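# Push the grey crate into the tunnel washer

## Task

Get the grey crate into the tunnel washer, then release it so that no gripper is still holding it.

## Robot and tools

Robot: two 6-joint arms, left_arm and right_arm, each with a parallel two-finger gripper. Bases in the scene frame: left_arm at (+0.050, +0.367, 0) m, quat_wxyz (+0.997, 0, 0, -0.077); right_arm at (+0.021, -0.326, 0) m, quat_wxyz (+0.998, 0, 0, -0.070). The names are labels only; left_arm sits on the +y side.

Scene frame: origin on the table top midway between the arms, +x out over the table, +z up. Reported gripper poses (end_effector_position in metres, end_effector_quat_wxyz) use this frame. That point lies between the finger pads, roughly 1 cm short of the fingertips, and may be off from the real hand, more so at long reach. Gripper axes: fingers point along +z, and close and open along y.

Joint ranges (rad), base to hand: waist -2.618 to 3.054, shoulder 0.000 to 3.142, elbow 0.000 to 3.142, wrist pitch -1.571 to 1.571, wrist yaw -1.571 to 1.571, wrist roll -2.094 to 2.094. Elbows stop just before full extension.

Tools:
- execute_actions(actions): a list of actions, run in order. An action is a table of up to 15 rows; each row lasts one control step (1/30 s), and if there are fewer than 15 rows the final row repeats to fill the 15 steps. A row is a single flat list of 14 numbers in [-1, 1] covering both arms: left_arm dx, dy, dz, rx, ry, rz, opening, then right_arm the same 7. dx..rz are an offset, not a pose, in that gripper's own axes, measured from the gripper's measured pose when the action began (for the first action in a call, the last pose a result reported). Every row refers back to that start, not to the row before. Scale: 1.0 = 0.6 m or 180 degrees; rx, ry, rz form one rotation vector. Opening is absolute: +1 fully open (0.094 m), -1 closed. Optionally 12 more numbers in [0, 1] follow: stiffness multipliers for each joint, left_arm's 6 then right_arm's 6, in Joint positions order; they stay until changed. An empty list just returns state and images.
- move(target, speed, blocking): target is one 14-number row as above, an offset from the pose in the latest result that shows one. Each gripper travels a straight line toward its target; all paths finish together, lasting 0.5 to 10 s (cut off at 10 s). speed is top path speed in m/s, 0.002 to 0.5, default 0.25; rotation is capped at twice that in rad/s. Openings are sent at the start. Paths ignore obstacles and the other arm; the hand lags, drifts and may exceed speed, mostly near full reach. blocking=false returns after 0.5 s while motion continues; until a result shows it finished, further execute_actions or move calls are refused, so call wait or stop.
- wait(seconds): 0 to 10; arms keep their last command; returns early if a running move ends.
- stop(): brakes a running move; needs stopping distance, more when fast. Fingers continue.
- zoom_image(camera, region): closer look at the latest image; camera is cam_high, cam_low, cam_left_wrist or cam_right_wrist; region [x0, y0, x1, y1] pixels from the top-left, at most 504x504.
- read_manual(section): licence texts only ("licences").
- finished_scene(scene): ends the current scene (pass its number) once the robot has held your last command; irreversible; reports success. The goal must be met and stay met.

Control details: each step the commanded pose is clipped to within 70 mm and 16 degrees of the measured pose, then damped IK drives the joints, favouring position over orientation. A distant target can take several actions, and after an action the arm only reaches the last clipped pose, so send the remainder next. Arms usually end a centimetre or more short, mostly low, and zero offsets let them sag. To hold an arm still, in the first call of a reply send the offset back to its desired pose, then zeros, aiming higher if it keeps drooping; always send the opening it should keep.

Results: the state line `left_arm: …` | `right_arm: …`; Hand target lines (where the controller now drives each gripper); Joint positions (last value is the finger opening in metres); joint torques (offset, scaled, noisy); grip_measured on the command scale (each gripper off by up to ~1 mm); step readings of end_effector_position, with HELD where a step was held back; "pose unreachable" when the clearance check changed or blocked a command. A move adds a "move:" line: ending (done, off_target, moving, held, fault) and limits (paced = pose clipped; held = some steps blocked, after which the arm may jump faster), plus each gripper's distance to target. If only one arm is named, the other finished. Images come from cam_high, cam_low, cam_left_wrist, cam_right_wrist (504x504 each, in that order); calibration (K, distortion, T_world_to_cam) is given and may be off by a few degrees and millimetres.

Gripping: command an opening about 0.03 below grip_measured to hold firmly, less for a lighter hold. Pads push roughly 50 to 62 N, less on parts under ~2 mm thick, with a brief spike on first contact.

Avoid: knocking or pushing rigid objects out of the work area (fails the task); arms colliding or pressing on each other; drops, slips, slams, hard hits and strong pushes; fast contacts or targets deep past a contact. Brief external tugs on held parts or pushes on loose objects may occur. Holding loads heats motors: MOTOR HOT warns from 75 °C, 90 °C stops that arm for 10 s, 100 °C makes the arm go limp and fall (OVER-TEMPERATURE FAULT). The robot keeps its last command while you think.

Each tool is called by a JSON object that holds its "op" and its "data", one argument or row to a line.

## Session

{"op": "execute_actions", "data": {
  "actions": []
}}

Scene clock: 0.00 s.
left_arm: end_effector_position=(+0.5980, +0.5291, +0.2995) grip_measured=+1.000 end_effector_quat_wxyz=(+0.375, -0.482, +0.723, -0.323) | right_arm: end_effector_position=(+0.6511, -0.4161, +0.2230) grip_measured=+1.000 end_effector_quat_wxyz=(+0.735, -0.151, +0.661, +0.019)
Joint positions: left_arm=[ 0.581  2.032  2.096 -0.671  0.467 -0.996  0.094] | right_arm=[-0.146  2.25   1.505  0.839 -0.534 -0.15   0.094]
Joint velocities: left_arm=[-0.022 -0.012 -0.012  0.037 -0.007  0.022  0.   ] | right_arm=[ 0.012 -0.007 -0.002 -0.022  0.081  0.022  0.   ]
Joint torques (N m, as the arm reports them, + toward a larger angle): no reading
Hand target (left_arm): +0.597, +0.528, +0.317; +0.393, -0.470, +0.720, -0.326
Hand target (right_arm): +0.650, -0.416, +0.244; +0.748, -0.155, +0.645, +0.012
Joint stiffness scale: left_arm=[1. 1. 1. 1. 1. 1.] | right_arm=[1. 1. 1. 1. 1. 1.]
camera_calibration (this result's frames):
cam_left_wrist: T_world_to_cam=[[0.508422, -0.0919576, 0.856184, -0.51116], [-0.576342, -0.77508, 0.258999, 0.720264], [0.639794, -0.625135, -0.447067, 0.183155], [0, 0, 0, 1]] pos_world=[0.557822, 0.625754, 0.332982]
cam_right_wrist: T_world_to_cam=[[0.224746, -0.94317, 0.244787, -0.590906], [-0.542517, -0.329793, -0.7726, 0.395041], [0.809422, 0.040838, -0.585805, -0.27864], [0, 0, 0, 1]] pos_world=[0.572658, -0.415664, 0.286627]

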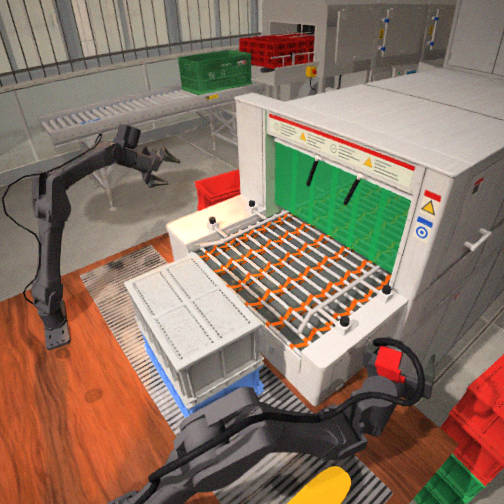

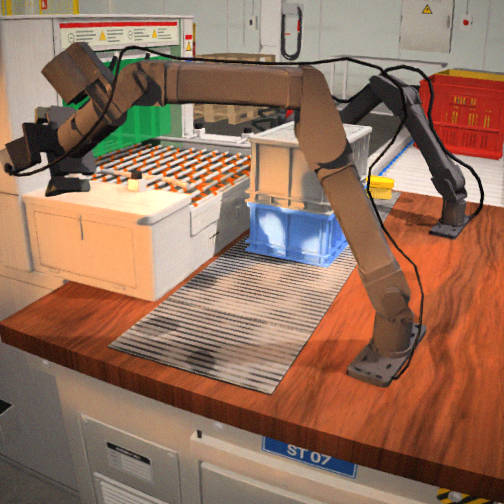

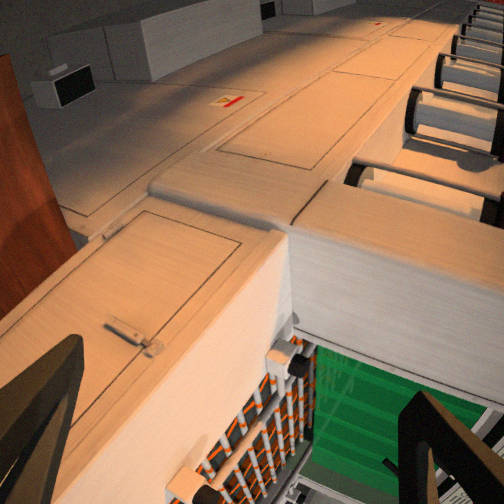

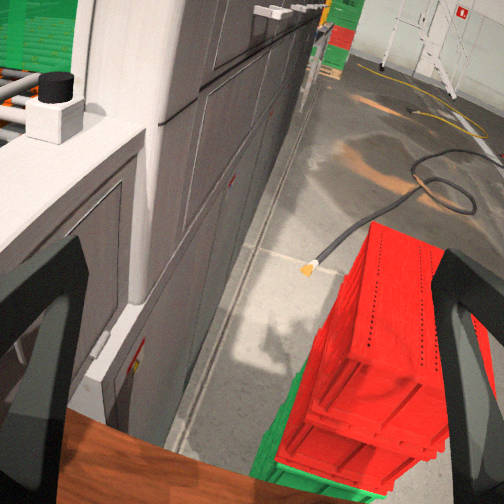

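{"op": "zoom_image", "data": {
  "camera": "cam_high",
  "region": [110, 235, 280, 435]
}}

{"op": "zoom_image", "data": {
  "camera": "cam_high",
  "region": [160, 185, 420, 410]
}}

{"op": "zoom_image", "data": {
  "camera": "cam_low",
  "region": [230, 110, 390, 280]
}}

{"op": "zoom_image", "data": {
  "camera": "cam_high",
  "region": [0, 130, 180, 360]
}}

Region (110, 235, 280, 435) of cam_high's 504x504 image, scaled by 2.520, with more detail than that image has; it fills the left 428 columns of this view, and the rest is white.

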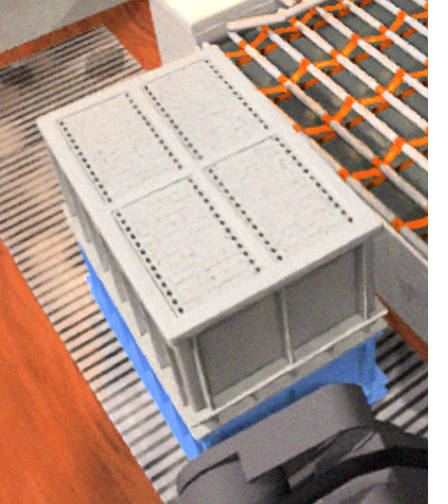

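Region (160, 185, 420, 410) of cam_high's 504x504 image, scaled by 1.938, with more detail than that image has; it fills the top 436 rows of this view, and the rest is white.

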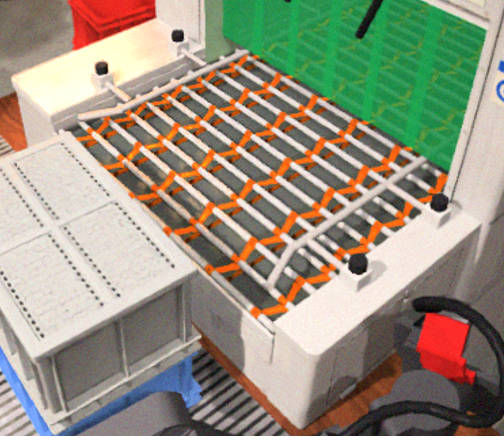

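Region (230, 110, 390, 280) of cam_low's 504x504 image, scaled by 2.965, with more detail than that image has; it fills the left 474 columns of this view, and the rest is white.

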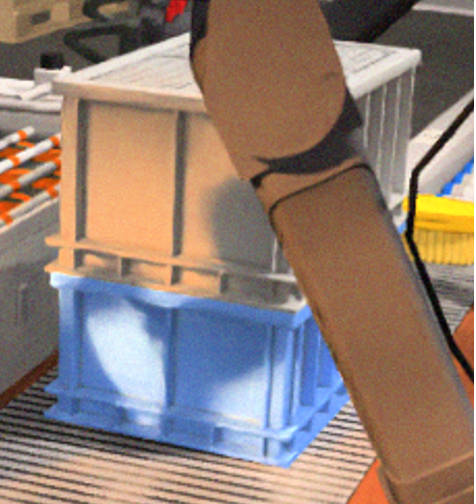

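Region (0, 130, 180, 360) of cam_high's 504x504 image, scaled by 2.191, with more detail than that image has; it fills the left 394 columns of this view, and the rest is white.

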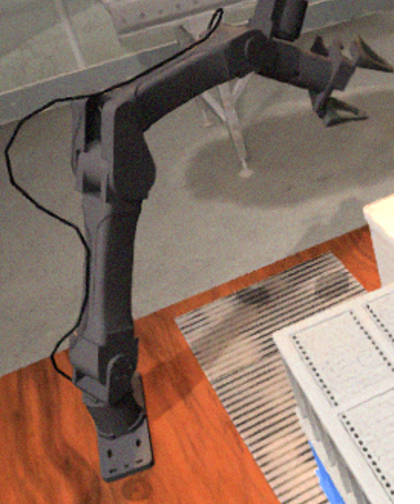

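{"op": "move", "data": {
  "target": [0.7467, 0.0302, -0.2972, 0.1942, 0.2487, -0.0043, 0.0, -0.1822, 0.4268, -0.4655, -0.1571, 0.1654, 0.5505, 0.0],
  "speed": 0.45
}}

Scene clock: 60.20 s.
left_arm: end_effector_position=(+0.3186, +0.1379, +0.2697) grip_measured=+0.001 end_effector_quat_wxyz=(+0.181, -0.209, +0.682, -0.677) | right_arm: end_effector_position=(+0.3135, -0.2264, +0.2488) grip_measured=+0.003 end_effector_quat_wxyz=(+0.232, +0.258, +0.664, +0.662)
Joint positions: left_arm=[-0.27   1.001  0.494  0.486  0.587 -1.595  0.047] | right_arm=[-0.063  0.971  0.396  0.545 -1.066  1.577  0.047]
Joint velocities: left_arm=[-0.012 -0.007 -0.002  0.095 -0.051 -0.007  0.   ] | right_arm=[-0.012 -0.032 -0.002 -0.022  0.007 -0.007 -0.   ]
Joint torques (N m, as the arm reports them, + toward a larger angle): left_arm=[-0.94 -2.41  6.31  2.23 -0.07 -0.03] | right_arm=[ 0.71 -3.22  5.29  1.98 -0.04 -0.02]
Hand target (left_arm): +0.317, +0.137, +0.278; +0.190, -0.200, +0.674, -0.685
Hand target (right_arm): +0.309, -0.223, +0.255; +0.244, +0.239, +0.663, +0.667
Off the commanded pose (left_arm): 0.007 m, 2 deg.
Off the commanded pose (right_arm): 0.010 m, 2 deg.
Joint stiffness scale: left_arm=[1. 1. 1. 1. 1. 1.] | right_arm=[1. 1. 1. 1. 1. 1.]
move: done
camera_calibration (this result's frames):
cam_left_wrist: T_world_to_cam=[[0.246786, 0.125497, 0.96091, -0.354447], [-0.96906, 0.0273844, 0.245303, 0.281953], [0.00447092, -0.991716, 0.128373, 0.201859], [0, 0, 0, 1]] pos_world=[0.3598, 0.236948, 0.245515]
cam_right_wrist: T_world_to_cam=[[0.00579524, -0.0189037, -0.999805, 0.245193], [-0.999719, -0.023082, -0.00535832, 0.316235], [-0.0229762, 0.999555, -0.0190321, 0.339051], [0, 0, 0, 1]] pos_world=[0.322515, -0.326966, 0.253292]

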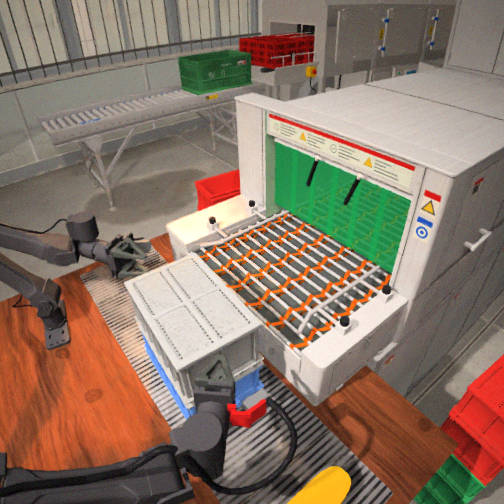

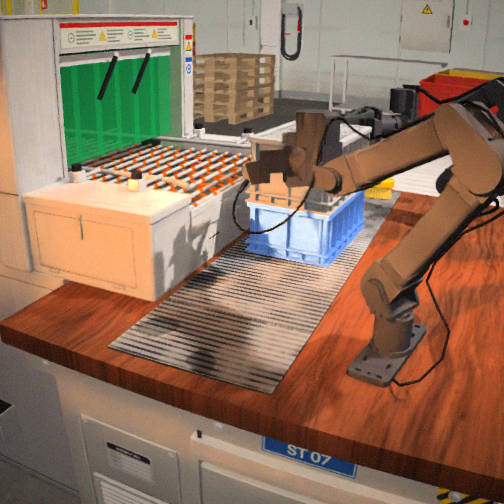

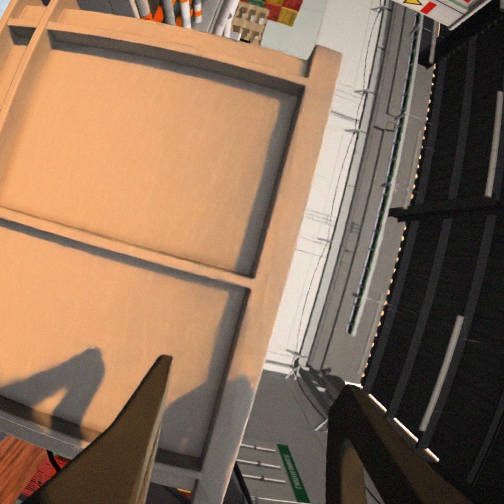

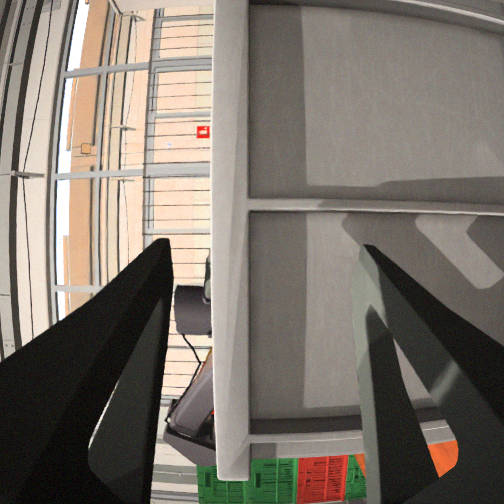

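{"op": "move", "data": {
  "target": [0.0398, -0.0248, 0.0693, 0.010, 0.0, 0.020, 0.0, 0.0478, 0.039, 0.0393, -0.009, 0.0, -0.019, 0.0],
  "speed": 0.06
}}

Scene clock: 89.57 s.
left_arm: end_effector_position=(+0.3175, +0.0948, +0.2636) grip_measured=+0.001 end_effector_quat_wxyz=(+0.186, -0.203, +0.691, -0.669) | right_arm: end_effector_position=(+0.3098, -0.1931, +0.2522) grip_measured=+0.003 end_effector_quat_wxyz=(+0.236, +0.259, +0.666, +0.658)
Joint positions: left_arm=[-0.458  1.111  0.539  0.533  0.4   -1.57   0.047] | right_arm=[ 0.127  0.913  0.396  0.483 -0.868  1.57   0.047]
Joint velocities: left_arm=[-0.002 -0.007  0.007 -0.037  0.007  0.007  0.   ] | right_arm=[-0.002 -0.007  0.002  0.022 -0.022  0.007 -0.001]
Joint torques (N m, as the arm reports them, + toward a larger angle): left_arm=[-0.97 -2.12  8.67  2.3  -0.06  0.11] | right_arm=[ 0.79 -3.41  8.94  1.73  0.02 -0.15]
Hand target (left_arm): +0.320, +0.091, +0.284; +0.204, -0.186, +0.677, -0.683
Hand target (right_arm): +0.307, -0.191, +0.272; +0.256, +0.235, +0.663, +0.663
Off the commanded pose (left_arm): 0.022 m, 4 deg.
Off the commanded pose (right_arm): 0.021 m, 4 deg.
Joint stiffness scale: left_arm=[1. 1. 1. 1. 1. 1.] | right_arm=[1. 1. 1. 1. 1. 1.]
move: off_target (left_arm, right_arm)
camera_calibration (this result's frames):
cam_left_wrist: T_world_to_cam=[[0.239278, 0.0989154, 0.9659, -0.339339], [-0.97095, 0.0226695, 0.238207, 0.286453], [0.0016659, -0.994838, 0.101466, 0.168175], [0, 0, 0, 1]] pos_world=[0.359047, 0.194379, 0.242469]
cam_right_wrist: T_world_to_cam=[[0.00694941, -0.0298441, -0.99953, 0.246695], [-0.999843, -0.0165235, -0.00645822, 0.314969], [-0.016323, 0.999418, -0.0299542, 0.30639], [0, 0, 0, 1]] pos_world=[0.318206, -0.293645, 0.257791]

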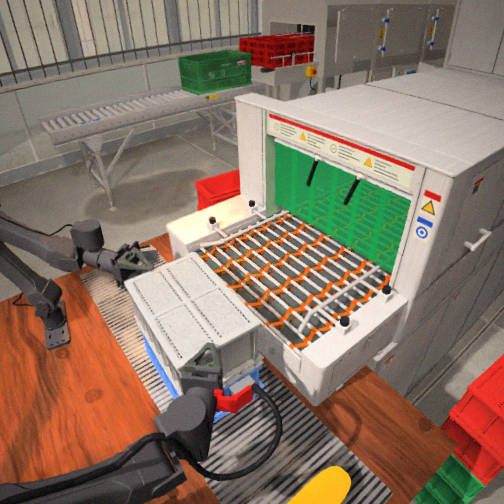

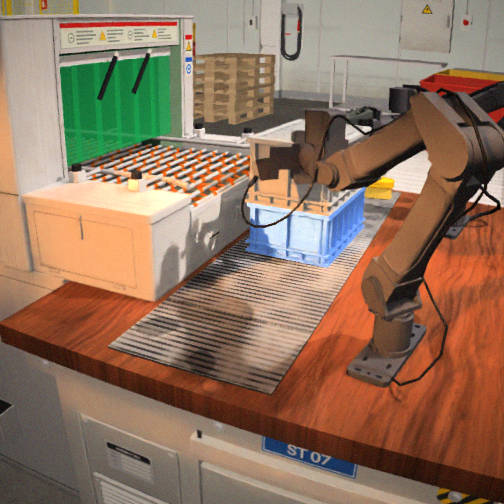

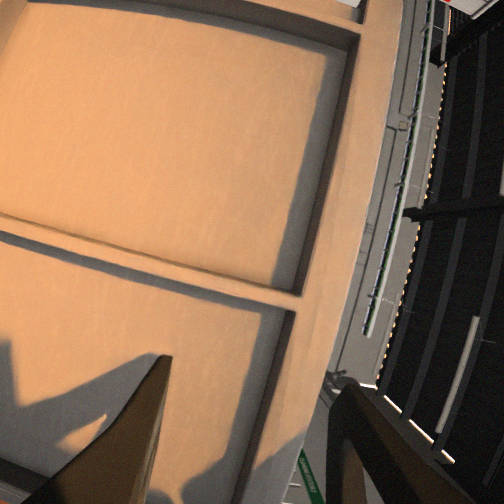

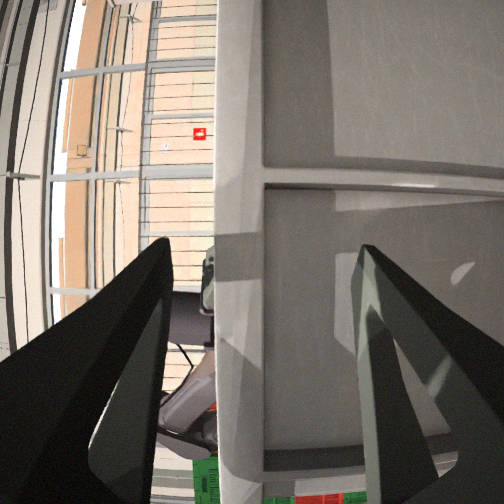

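{"op": "execute_actions", "data": {
  "actions": [
    [[0.0053,-0.038,0.0085,0.016,0,0.016,-0.05,0.0054,0.036,0.0063,-0.014,0,-0.016,-0.05],[0.0053,-0.041,0.0085,0.016,0,0.016,-0.1,0.0054,0.038,0.0063,-0.014,0,-0.016,-0.1],[0.0053,-0.044,0.0085,0.016,0,0.016,-0.15,0.0054,0.04,0.0063,-0.014,0,-0.016,-0.15],[0.0053,-0.047,0.0085,0.016,0,0.016,-0.2,0.0054,0.042,0.0063,-0.014,0,-0.016,-0.2],[0.0053,-0.05,0.0085,0.016,0,0.016,-0.25,0.0054,0.044,0.0063,-0.014,0,-0.016,-0.25],[0.0053,-0.05,0.0085,0.016,0,0.016,-0.3,0.0054,0.045,0.0063,-0.014,0,-0.016,-0.3],[0.0053,-0.05,0.0085,0.016,0,0.016,-0.35,0.0054,0.045,0.0063,-0.014,0,-0.016,-0.35],[0.0053,-0.05,0.0085,0.016,0,0.016,-0.4,0.0054,0.045,0.0063,-0.014,0,-0.016,-0.4],[0.0053,-0.05,0.0085,0.016,0,0.016,-0.44,0.0054,0.045,0.0063,-0.014,0,-0.016,-0.44],[0.0053,-0.05,0.0085,0.016,0,0.016,-0.48,0.0054,0.045,0.0063,-0.014,0,-0.016,-0.48],[0.0053,-0.05,0.0085,0.016,0,0.016,-0.51,0.0054,0.045,0.0063,-0.014,0,-0.016,-0.51],[0.0053,-0.05,0.0085,0.016,0,0.016,-0.54,0.0054,0.045,0.0063,-0.014,0,-0.016,-0.54],[0.0053,-0.05,0.0085,0.016,0,0.016,-0.57,0.0054,0.045,0.0063,-0.014,0,-0.016,-0.57],[0.0053,-0.05,0.0085,0.016,0,0.016,-0.6,0.0054,0.045,0.0063,-0.014,0,-0.016,-0.6],[0.0053,-0.05,0.0085,0.016,0,0.016,-0.62,0.0054,0.045,0.0063,-0.014,0,-0.016,-0.62]],
    [[0.004,-0.035,0.006,0.01,0,0.01,-0.64,0.004,0.035,0.005,-0.01,0,-0.01,-0.64],[0.004,-0.035,0.006,0.01,0,0.01,-0.66,0.004,0.035,0.005,-0.01,0,-0.01,-0.66],[0.004,-0.035,0.006,0.01,0,0.01,-0.68,0.004,0.035,0.005,-0.01,0,-0.01,-0.68],[0.004,-0.035,0.006,0.01,0,0.01,-0.7,0.004,0.035,0.005,-0.01,0,-0.01,-0.7],[0.004,-0.035,0.006,0.01,0,0.01,-0.715,0.004,0.035,0.005,-0.01,0,-0.01,-0.715],[0.004,-0.035,0.006,0.01,0,0.01,-0.73,0.004,0.035,0.005,-0.01,0,-0.01,-0.73],[0.004,-0.035,0.006,0.01,0,0.01,-0.745,0.004,0.035,0.005,-0.01,0,-0.01,-0.745],[0.004,-0.035,0.006,0.01,0,0.01,-0.76,0.004,0.035,0.005,-0.01,0,-0.01,-0.76],[0.004,-0.035,0.006,0.01,0,0.01,-0.775,0.004,0.035,0.005,-0.01,0,-0.01,-0.775],[0.004,-0.035,0.006,0.01,0,0.01,-0.79,0.004,0.035,0.005,-0.01,0,-0.01,-0.79],[0.004,-0.035,0.006,0.01,0,0.01,-0.8,0.004,0.035,0.005,-0.01,0,-0.01,-0.8]]
  ]
}}

Scene clock: 111.67 s.
left_arm: end_effector_position=(+0.3235, +0.0943, +0.2725) grip_measured=-0.765 end_effector_quat_wxyz=(+0.207, -0.205, +0.691, -0.662) | right_arm: end_effector_position=(+0.3142, -0.1923, +0.2581) grip_measured=-0.758 end_effector_quat_wxyz=(+0.249, +0.262, +0.663, +0.656)
Joint positions: left_arm=[-0.47   1.111  0.577  0.494  0.354 -1.543  0.011] | right_arm=[ 0.149  0.913  0.411  0.48  -0.822  1.567  0.011]
Joint velocities: left_arm=[-0.022  0.007  0.007 -0.037  0.007 -0.022 -0.   ] | right_arm=[ 0.012 -0.012 -0.002 -0.007 -0.007 -0.037  0.   ]
Joint torques (N m, as the arm reports them, + toward a larger angle): left_arm=[-1.15 -3.18  9.01  1.94  0.04  0.01] | right_arm=[ 0.95 -2.64  9.23  1.69  0.02  0.07]
Hand target (left_arm): +0.321, +0.090, +0.292; +0.213, -0.190, +0.681, -0.675
Hand target (right_arm): +0.313, -0.189, +0.277; +0.259, +0.246, +0.657, +0.663
Off the commanded pose (left_arm): 0.021 m, 3 deg.
Off the commanded pose (right_arm): 0.019 m, 2 deg.
Joint stiffness scale: left_arm=[1. 1. 1. 1. 1. 1.] | right_arm=[1. 1. 1. 1. 1. 1.]
Step readings (end_effector_position; steps 1 to 15: 1st action; 16 to 30: 2nd action):
0: left_arm (+0.3178, +0.0950, +0.2640) | right_arm (+0.3099, -0.1931, +0.2520)
1: left_arm (+0.3178, +0.0948, +0.2640) | right_arm (+0.3102, -0.1930, +0.2519)
2: left_arm (+0.3172, +0.0940, +0.2644) | right_arm (+0.3104, -0.1925, +0.2519)
4: left_arm (+0.3179, +0.0937, +0.2655) | right_arm (+0.3111, -0.1925, +0.2519)
8: left_arm (+0.3206, +0.0939, +0.2709) | right_arm (+0.3117, -0.1927, +0.2517)
15: left_arm (+0.3216, +0.0942, +0.2717) | right_arm (+0.3127, -0.1926, +0.2561)
16: left_arm (+0.3219, +0.0943, +0.2714) | right_arm (+0.3128, -0.1925, +0.2560)
17: left_arm (+0.3222, +0.0942, +0.2716) | right_arm (+0.3131, -0.1924, +0.2563)
19: left_arm (+0.3230, +0.0943, +0.2724) | right_arm (+0.3136, -0.1924, +0.2573)
23: left_arm (+0.3235, +0.0944, +0.2725) | right_arm (+0.3141, -0.1924, +0.2581)
30: end_effector_position above
camera_calibration (this result's frames):
cam_left_wrist: T_world_to_cam=[[0.213701, 0.09022, 0.972724, -0.342033], [-0.976366, -0.0131538, 0.215721, 0.301428], [0.0322573, -0.995835, 0.0852768, 0.161328], [0, 0, 0, 1]] pos_world=[0.362192, 0.195479, 0.253922]
cam_right_wrist: T_world_to_cam=[[0.0200876, -0.0330036, -0.999253, 0.247719], [-0.999762, 0.0077898, -0.0203551, 0.32758], [0.00845577, 0.999425, -0.0328393, 0.298818], [0, 0, 0, 1]] pos_world=[0.319999, -0.293023, 0.264015]

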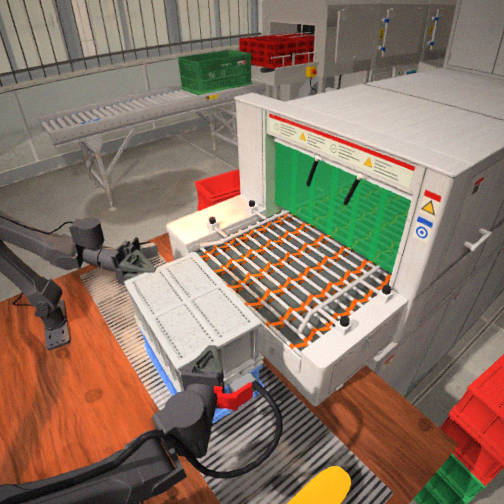

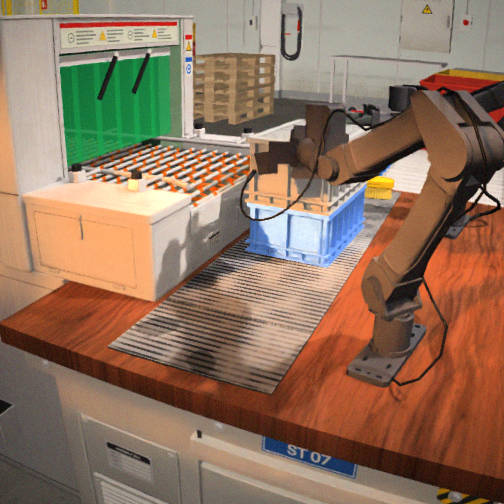

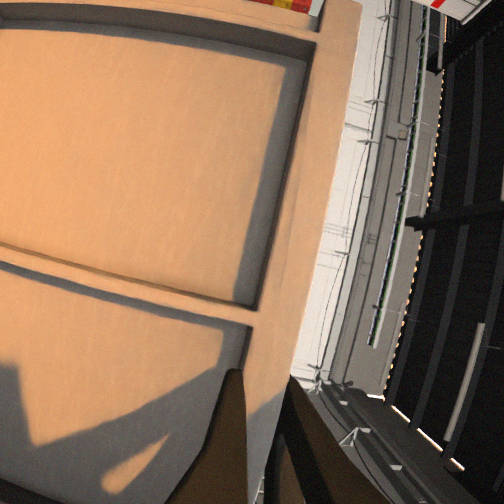

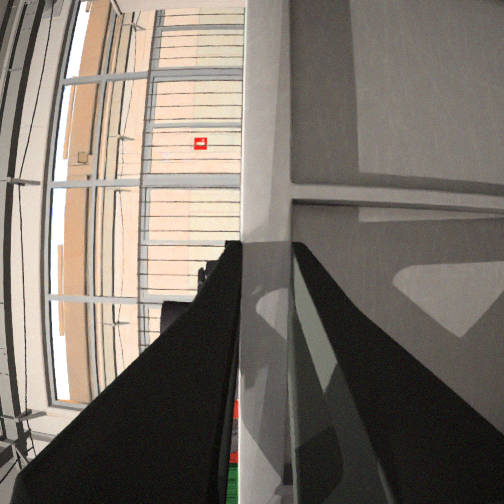

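{"op": "move", "data": {
  "target": [0.0077, -0.2333, -0.0105, 0.0415, 0.0, 0.0233, -0.8, 0.0127, 0.2365, -0.0058, -0.0343, 0.0, -0.0377, -0.8],
  "speed": 0.14
}}

Scene clock: 130.33 s.
left_arm: end_effector_position=(+0.3246, +0.0931, +0.3774) grip_measured=-0.765 end_effector_quat_wxyz=(+0.223, -0.197, +0.678, -0.672) | right_arm: end_effector_position=(+0.3146, -0.1947, +0.3644) grip_measured=-0.758 end_effector_quat_wxyz=(+0.270, +0.254, +0.654, +0.659)
Joint positions: left_arm=[-0.481  1.074  0.936  0.142  0.333 -1.534  0.011] | right_arm=[ 0.149  0.876  0.79   0.107 -0.803  1.569  0.011]
Joint velocities: left_arm=[ 0.012 -0.002  0.007 -0.022 -0.022  0.022  0.001] | right_arm=[-0.007 -0.027  0.007 -0.051 -0.022 -0.037 -0.   ]
Joint torques (N m, as the arm reports them, + toward a larger angle): left_arm=[-1.59 -3.44  9.42  2.48  0.02  0.1 ] | right_arm=[ 0.44 -1.66 10.15  2.36 -0.12 -0.06]
Hand target (left_arm): +0.315, +0.092, +0.412; +0.242, -0.167, +0.652, -0.698
Hand target (right_arm): +0.307, -0.192, +0.399; +0.302, +0.209, +0.641, +0.674
Off the commanded pose (left_arm): 0.036 m, 6 deg.
Off the commanded pose (right_arm): 0.037 m, 7 deg.
Joint stiffness scale: left_arm=[1. 1. 1. 1. 1. 1.] | right_arm=[1. 1. 1. 1. 1. 1.]
move: off_target (left_arm, right_arm)
camera_calibration (this result's frames):
cam_left_wrist: T_world_to_cam=[[0.169774, 0.112209, 0.979074, -0.434358], [-0.984716, -0.0198791, 0.17303, 0.299244], [0.0388786, -0.993486, 0.107119, 0.140546], [0, 0, 0, 1]] pos_world=[0.362948, 0.194318, 0.358435]
cam_right_wrist: T_world_to_cam=[[0.0620356, -0.0326539, -0.99754, 0.340085], [-0.997645, 0.027273, -0.0629349, 0.348828], [0.0292609, 0.999095, -0.0308851, 0.297363], [0, 0, 0, 1]] pos_world=[0.318208, -0.295502, 0.370386]

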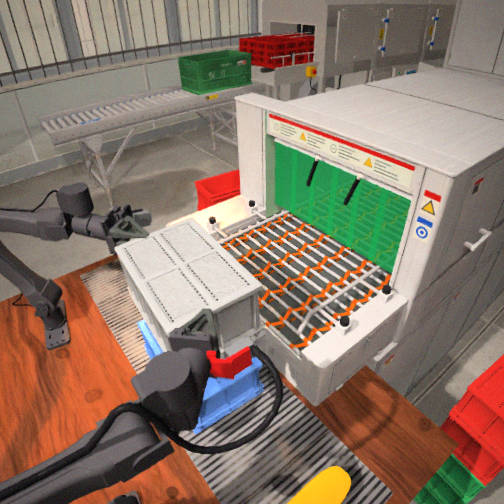

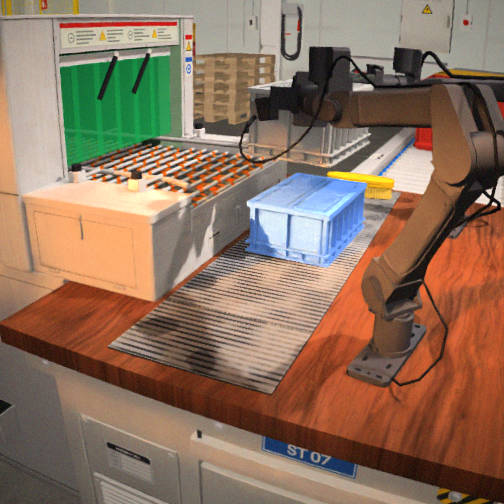

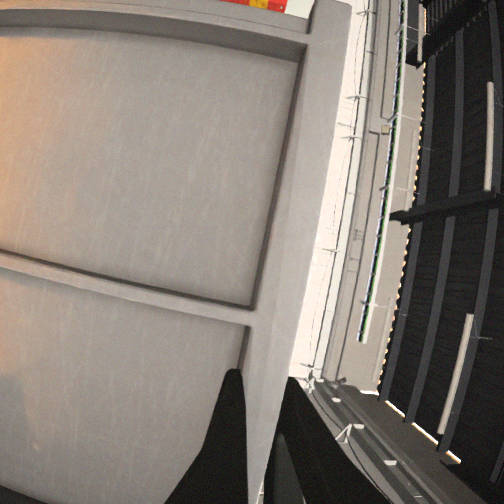

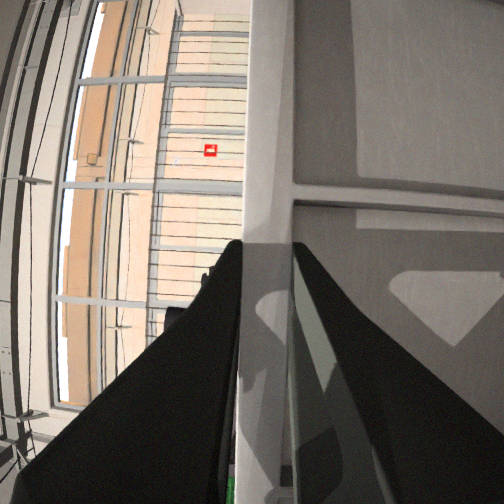

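{"op": "move", "data": {
  "target": [-0.4128, -0.004, 0.2074, 0.0244, -0.0149, 0.0245, -0.8, -0.2958, 0.0088, 0.3815, -0.0262, 0.0138, -0.0234, -0.8],
  "speed": 0.17
}}

Scene clock: 164.23 s.
left_arm: end_effector_position=(+0.6015, +0.1251, +0.3428) grip_measured=-0.765 end_effector_quat_wxyz=(+0.234, -0.216, +0.678, -0.663) | right_arm: end_effector_position=(+0.6037, -0.1577, +0.3299) grip_measured=-0.758 end_effector_quat_wxyz=(+0.251, +0.249, +0.661, +0.662)
Joint positions: left_arm=[-0.068  2.014  1.729  0.269  0.7   -1.531  0.011] | right_arm=[ 0.214  2.06   1.73   0.334 -0.774  1.571  0.011]
Joint velocities: left_arm=[ 0.002  0.002  0.002  0.051  0.007 -0.051  0.   ] | right_arm=[-0.002  0.002  0.002 -0.037  0.051  0.007  0.   ]
Joint torques (N m, as the arm reports them, + toward a larger angle): left_arm=[  0.36 -11.3    9.85   2.41   0.09   0.09] | right_arm=[  0.92 -12.76  10.76   2.33   0.07  -0.03]
Hand target (left_arm): +0.596, +0.128, +0.388; +0.274, -0.175, +0.656, -0.682
Hand target (right_arm): +0.596, -0.152, +0.377; +0.290, +0.205, +0.641, +0.680
Off the commanded pose (left_arm): 0.047 m, 7 deg.
Off the commanded pose (right_arm): 0.047 m, 7 deg.
Joint stiffness scale: left_arm=[1. 1. 1. 1. 1. 1.] | right_arm=[1. 1. 1. 1. 1. 1.]
move: off_target (left_arm, right_arm)
camera_calibration (this result's frames):
cam_left_wrist: T_world_to_cam=[[0.180427, 0.113011, 0.977074, -0.456958], [-0.979891, -0.0653929, 0.188511, 0.576067], [0.0851975, -0.99144, 0.0989398, 0.140012], [0, 0, 0, 1]] pos_world=[0.635002, 0.228125, 0.324034]
cam_right_wrist: T_world_to_cam=[[0.0439506, -0.0295603, -0.998596, 0.300729], [-0.999008, -0.00848742, -0.0437175, 0.622915], [-0.00718321, 0.999527, -0.029904, 0.272593], [0, 0, 0, 1]] pos_world=[0.611038, -0.258288, 0.335691]

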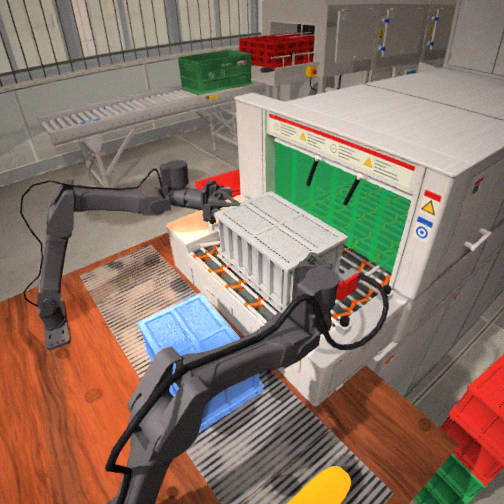

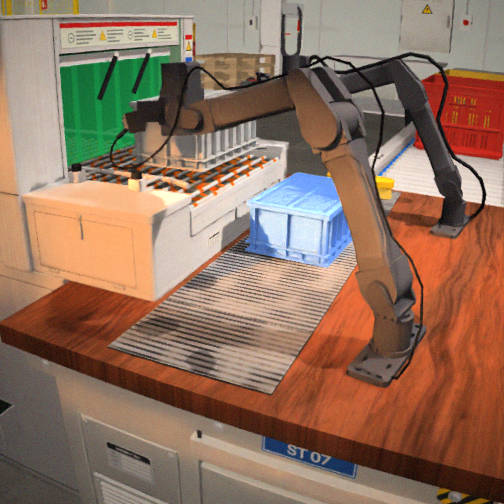

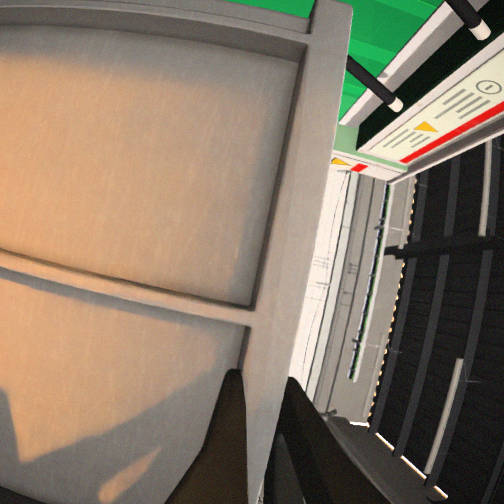

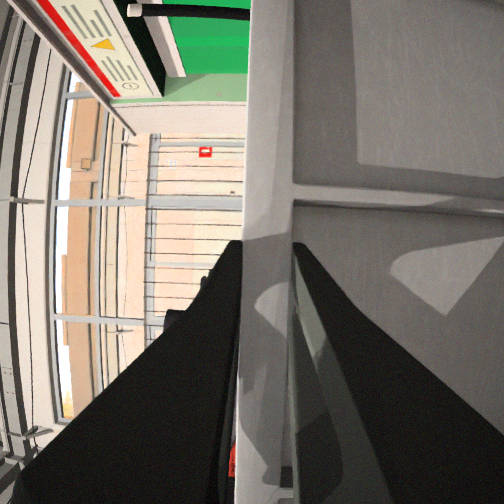

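{"op": "execute_actions", "data": {
  "actions": []
}}

Scene clock: 178.23 s.
left_arm: end_effector_position=(+0.6015, +0.1251, +0.3428) grip_measured=-0.765 end_effector_quat_wxyz=(+0.234, -0.216, +0.678, -0.663) | right_arm: end_effector_position=(+0.6037, -0.1577, +0.3299) grip_measured=-0.758 end_effector_quat_wxyz=(+0.251, +0.249, +0.661, +0.662)
Joint positions: left_arm=[-0.068  2.014  1.729  0.269  0.7   -1.531  0.011] | right_arm=[ 0.214  2.06   1.73   0.334 -0.774  1.571  0.011]
Joint velocities: left_arm=[-0.007 -0.012 -0.002  0.007 -0.007 -0.007  0.002] | right_arm=[-0.017 -0.002  0.007  0.037 -0.037 -0.022  0.001]
Joint torques (N m, as the arm reports them, + toward a larger angle): left_arm=[  0.37 -11.32   9.9    2.41   0.1    0.09] | right_arm=[  0.92 -12.78  10.73   2.31   0.07  -0.03]
Hand target (left_arm): +0.596, +0.128, +0.388; +0.274, -0.175, +0.656, -0.682
Hand target (right_arm): +0.596, -0.152, +0.377; +0.290, +0.205, +0.641, +0.680
Off the commanded pose (left_arm): 0.047 m, 7 deg.
Off the commanded pose (right_arm): 0.047 m, 7 deg.
Joint stiffness scale: left_arm=[1. 1. 1. 1. 1. 1.] | right_arm=[1. 1. 1. 1. 1. 1.]
camera_calibration (this result's frames):
cam_left_wrist: T_world_to_cam=[[0.180427, 0.113011, 0.977074, -0.456958], [-0.979891, -0.0653929, 0.188511, 0.576067], [0.0851975, -0.99144, 0.0989398, 0.140012], [0, 0, 0, 1]] pos_world=[0.635002, 0.228125, 0.324034]
cam_right_wrist: T_world_to_cam=[[0.0439506, -0.0295603, -0.998596, 0.300729], [-0.999008, -0.00848742, -0.0437175, 0.622915], [-0.00718321, 0.999527, -0.029904, 0.272593], [0, 0, 0, 1]] pos_world=[0.611038, -0.258288, 0.335691]

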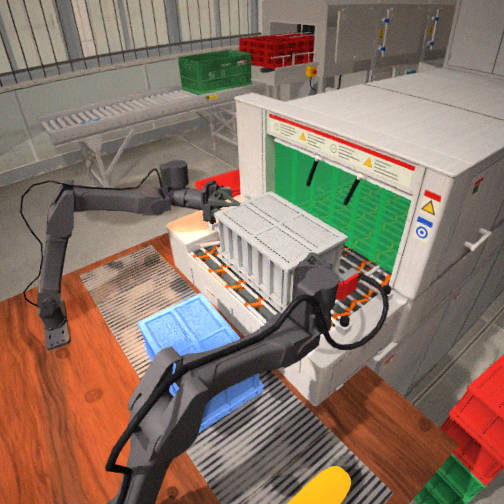

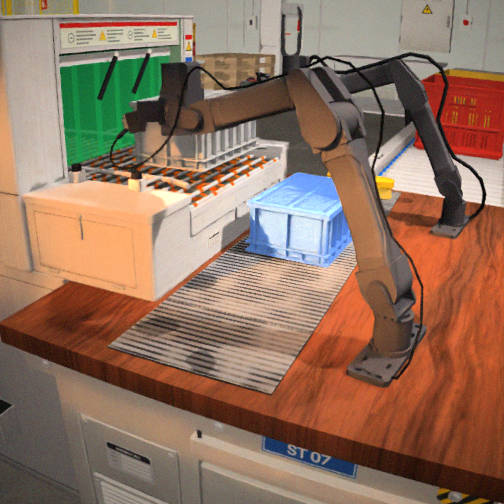

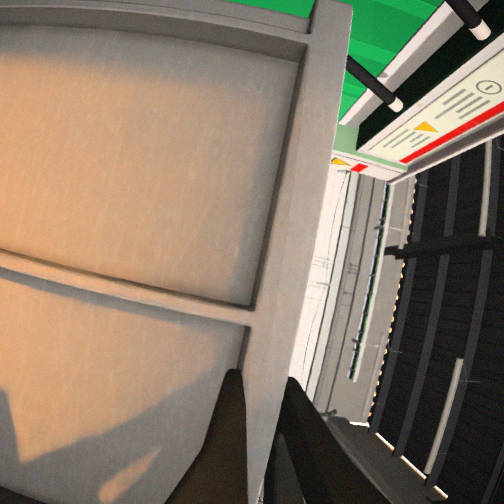

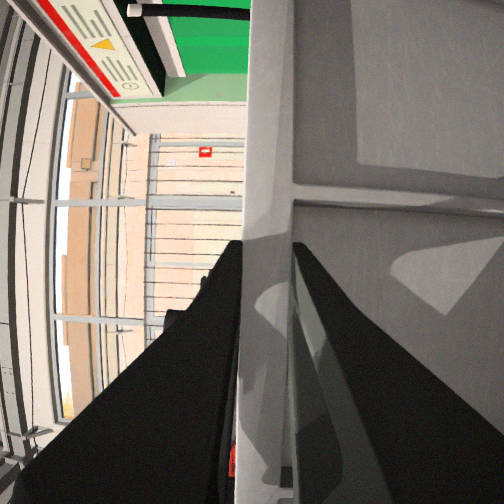

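{"op": "execute_actions", "data": {
  "actions": [
    [[0.006,-0.0733,-0.004,0.031,0,0.028,-0.8,0.005,0.0743,-0.005,-0.029,0,-0.03,-0.8],[0.004,-0.0705,-0.003,0.031,0,0.028,-0.8,0.0035,0.0715,-0.003,-0.029,0,-0.03,-0.8],[0.002,-0.0678,-0.001,0.031,0,0.028,-0.8,0.0015,0.0688,-0.001,-0.029,0,-0.03,-0.8],[-0.0006,-0.0651,0.0004,0.031,0,0.028,-0.8,-0.0005,0.0661,0.0005,-0.029,0,-0.03,-0.8],[-0.0026,-0.0623,0.002,0.031,0,0.028,-0.8,-0.0025,0.0633,0.0022,-0.029,0,-0.03,-0.8],[-0.0048,-0.0596,0.0036,0.031,0,0.028,-0.8,-0.0045,0.0606,0.004,-0.029,0,-0.03,-0.8],[-0.007,-0.0569,0.0052,0.031,0,0.028,-0.8,-0.0065,0.0579,0.0057,-0.029,0,-0.03,-0.8],[-0.009,-0.0541,0.0068,0.031,0,0.028,-0.8,-0.0085,0.0551,0.0075,-0.029,0,-0.03,-0.8],[-0.0112,-0.0514,0.0084,0.031,0,0.028,-0.8,-0.0105,0.0524,0.0092,-0.029,0,-0.03,-0.8],[-0.0134,-0.0487,0.01,0.031,0,0.028,-0.8,-0.0125,0.0497,0.011,-0.029,0,-0.03,-0.8],[-0.0154,-0.0459,0.0116,0.031,0,0.028,-0.8,-0.0145,0.0469,0.0127,-0.029,0,-0.03,-0.8],[-0.0176,-0.0432,0.0132,0.031,0,0.028,-0.8,-0.0165,0.0442,0.0145,-0.029,0,-0.03,-0.8],[-0.0198,-0.0405,0.0148,0.031,0,0.028,-0.8,-0.0185,0.0415,0.0163,-0.029,0,-0.03,-0.8],[-0.0218,-0.0377,0.0164,0.031,0,0.028,-0.8,-0.0205,0.0387,0.018,-0.029,0,-0.03,-0.8],[-0.024,-0.035,0.018,0.031,0,0.028,-0.8,-0.0225,0.036,0.0198,-0.029,0,-0.03,-0.8]]
  ]
}}

{"op": "wait", "data": {
  "seconds": 0.4
}}

Scene clock: 194.07 s.
left_arm: end_effector_position=(+0.6156, +0.1235, +0.3085) grip_measured=-0.765 end_effector_quat_wxyz=(+0.220, -0.230, +0.686, -0.655) | right_arm: end_effector_position=(+0.6170, -0.1592, +0.2947) grip_measured=-0.758 end_effector_quat_wxyz=(+0.236, +0.267, +0.668, +0.654)
Joint positions: left_arm=[-0.065  2.081  1.729  0.291  0.703 -1.533  0.011] | right_arm=[ 0.209  2.125  1.73   0.347 -0.774  1.571  0.011]
Joint velocities: left_arm=[ 0.037  0.212  0.022  0.198  0.125 -0.066 -0.001] | right_arm=[ 0.007  0.198 -0.002  0.066 -0.095  0.022 -0.   ]
Joint torques (N m, as the arm reports them, + toward a larger angle): left_arm=[  0.39 -12.12  10.37   2.78   0.06   0.11] | right_arm=[  0.06 -13.63  11.55   2.72   0.01  -0.13]
Hand target (left_arm): +0.613, +0.126, +0.363; +0.272, -0.175, +0.655, -0.683
Hand target (right_arm): +0.615, -0.159, +0.350; +0.294, +0.207, +0.642, +0.677
Off the commanded pose (left_arm): 0.056 m, 10 deg.
Off the commanded pose (right_arm): 0.057 m, 10 deg.
Joint stiffness scale: left_arm=[1. 1. 1. 1. 1. 1.] | right_arm=[1. 1. 1. 1. 1. 1.]
Step readings (end_effector_position):
0: left_arm (+0.6015, +0.1251, +0.3428) | right_arm (+0.6037, -0.1577, +0.3299)
1: left_arm (+0.6015, +0.1251, +0.3428) | right_arm (+0.6037, -0.1577, +0.3299)
2: left_arm (+0.6015, +0.1251, +0.3428) | right_arm (+0.6037, -0.1577, +0.3299)
4: left_arm (+0.6017, +0.1251, +0.3424) | right_arm (+0.6038, -0.1576, +0.3295)
8: left_arm (+0.6045, +0.1244, +0.3367) | right_arm (+0.6066, -0.1584, +0.3233)
15: end_effector_position above
camera_calibration (this result's frames):
cam_left_wrist: T_world_to_cam=[[0.223988, 0.104316, 0.968993, -0.449076], [-0.970415, -0.068082, 0.231646, 0.577473], [0.0901355, -0.992211, 0.0859807, 0.14164], [0, 0, 0, 1]] pos_world=[0.648209, 0.226698, 0.289204]
cam_right_wrist: T_world_to_cam=[[-0.00787868, -0.0333181, -0.999414, 0.296604], [-0.999956, -0.00474055, 0.00804099, 0.620589], [-0.00500568, 0.999434, -0.0332793, 0.272794], [0, 0, 0, 1]] pos_world=[0.624264, -0.259815, 0.300518]

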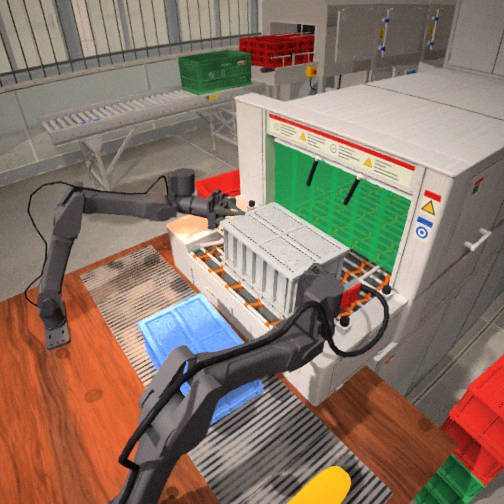

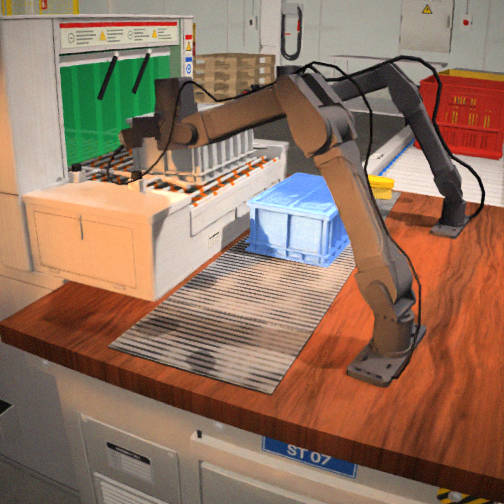

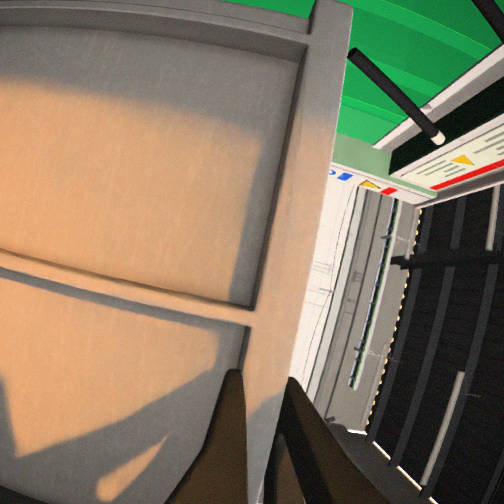

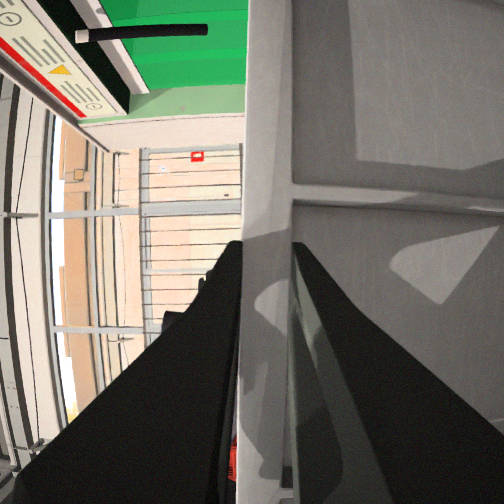

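Scene clock: 194.47 s.
left_arm: end_effector_position=(+0.6186, +0.1237, +0.3087) grip_measured=-0.765 end_effector_quat_wxyz=(+0.224, -0.225, +0.683, -0.658) | right_arm: end_effector_position=(+0.6201, -0.1588, +0.2955) grip_measured=-0.758 end_effector_quat_wxyz=(+0.242, +0.260, +0.666, +0.656)
Joint positions: left_arm=[-0.063  2.094  1.739  0.309  0.707 -1.531  0.011] | right_arm=[ 0.209  2.139  1.743  0.363 -0.776  1.567  0.011]
Joint velocities: left_arm=[-0.012 -0.022  0.007 -0.007  0.007 -0.022 -0.001] | right_arm=[-0.012  0.002 -0.012  0.007 -0.007  0.022  0.   ]
Joint torques (N m, as the arm reports them, + toward a larger angle): left_arm=[  0.3  -12.21   9.78   2.77   0.12   0.05] | right_arm=[  0.02 -13.53  10.59   2.6   -0.02  -0.04]
Hand target (left_arm): +0.613, +0.126, +0.363; +0.272, -0.175, +0.655, -0.683
Hand target (right_arm): +0.615, -0.159, +0.350; +0.294, +0.207, +0.642, +0.677
Off the commanded pose (left_arm): 0.055 m, 9 deg.
Off the commanded pose (right_arm): 0.056 m, 9 deg.
Joint stiffness scale: left_arm=[1. 1. 1. 1. 1. 1.] | right_arm=[1. 1. 1. 1. 1. 1.]
wait: 0.40 s; at rest by 0.30 s
camera_calibration (this result's frames):
cam_left_wrist: T_world_to_cam=[[0.210345, 0.106325, 0.971828, -0.4426], [-0.973753, -0.065625, 0.217941, 0.586348], [0.0869489, -0.992163, 0.0897309, 0.142337], [0, 0, 0, 1]] pos_world=[0.651681, 0.22676, 0.289569]
cam_right_wrist: T_world_to_cam=[[0.0105091, -0.0349982, -0.999332, 0.285699], [-0.999929, -0.00600668, -0.0103051, 0.628862], [-0.00564201, 0.999369, -0.0350589, 0.273385], [0, 0, 0, 1]] pos_world=[0.627357, -0.259437, 0.301573]

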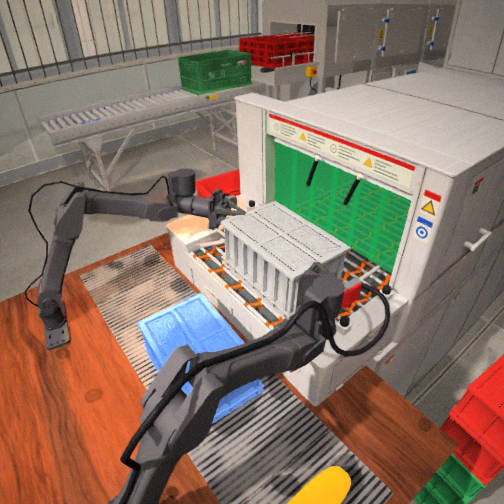

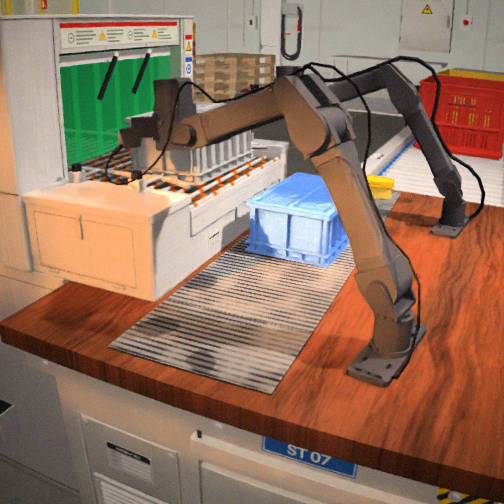

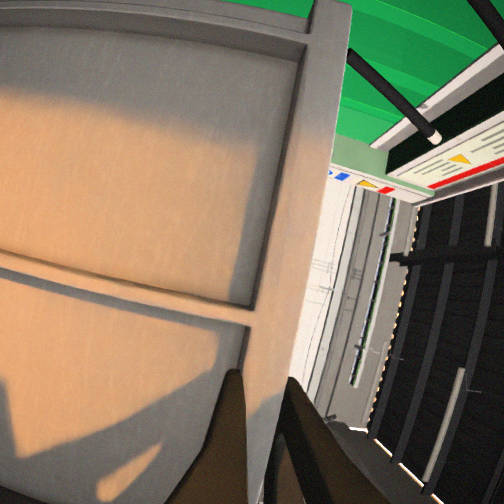

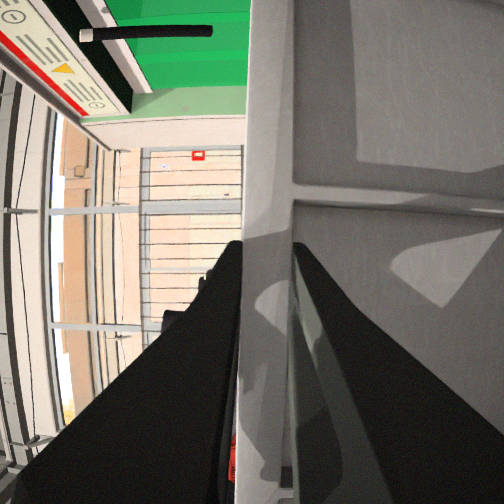

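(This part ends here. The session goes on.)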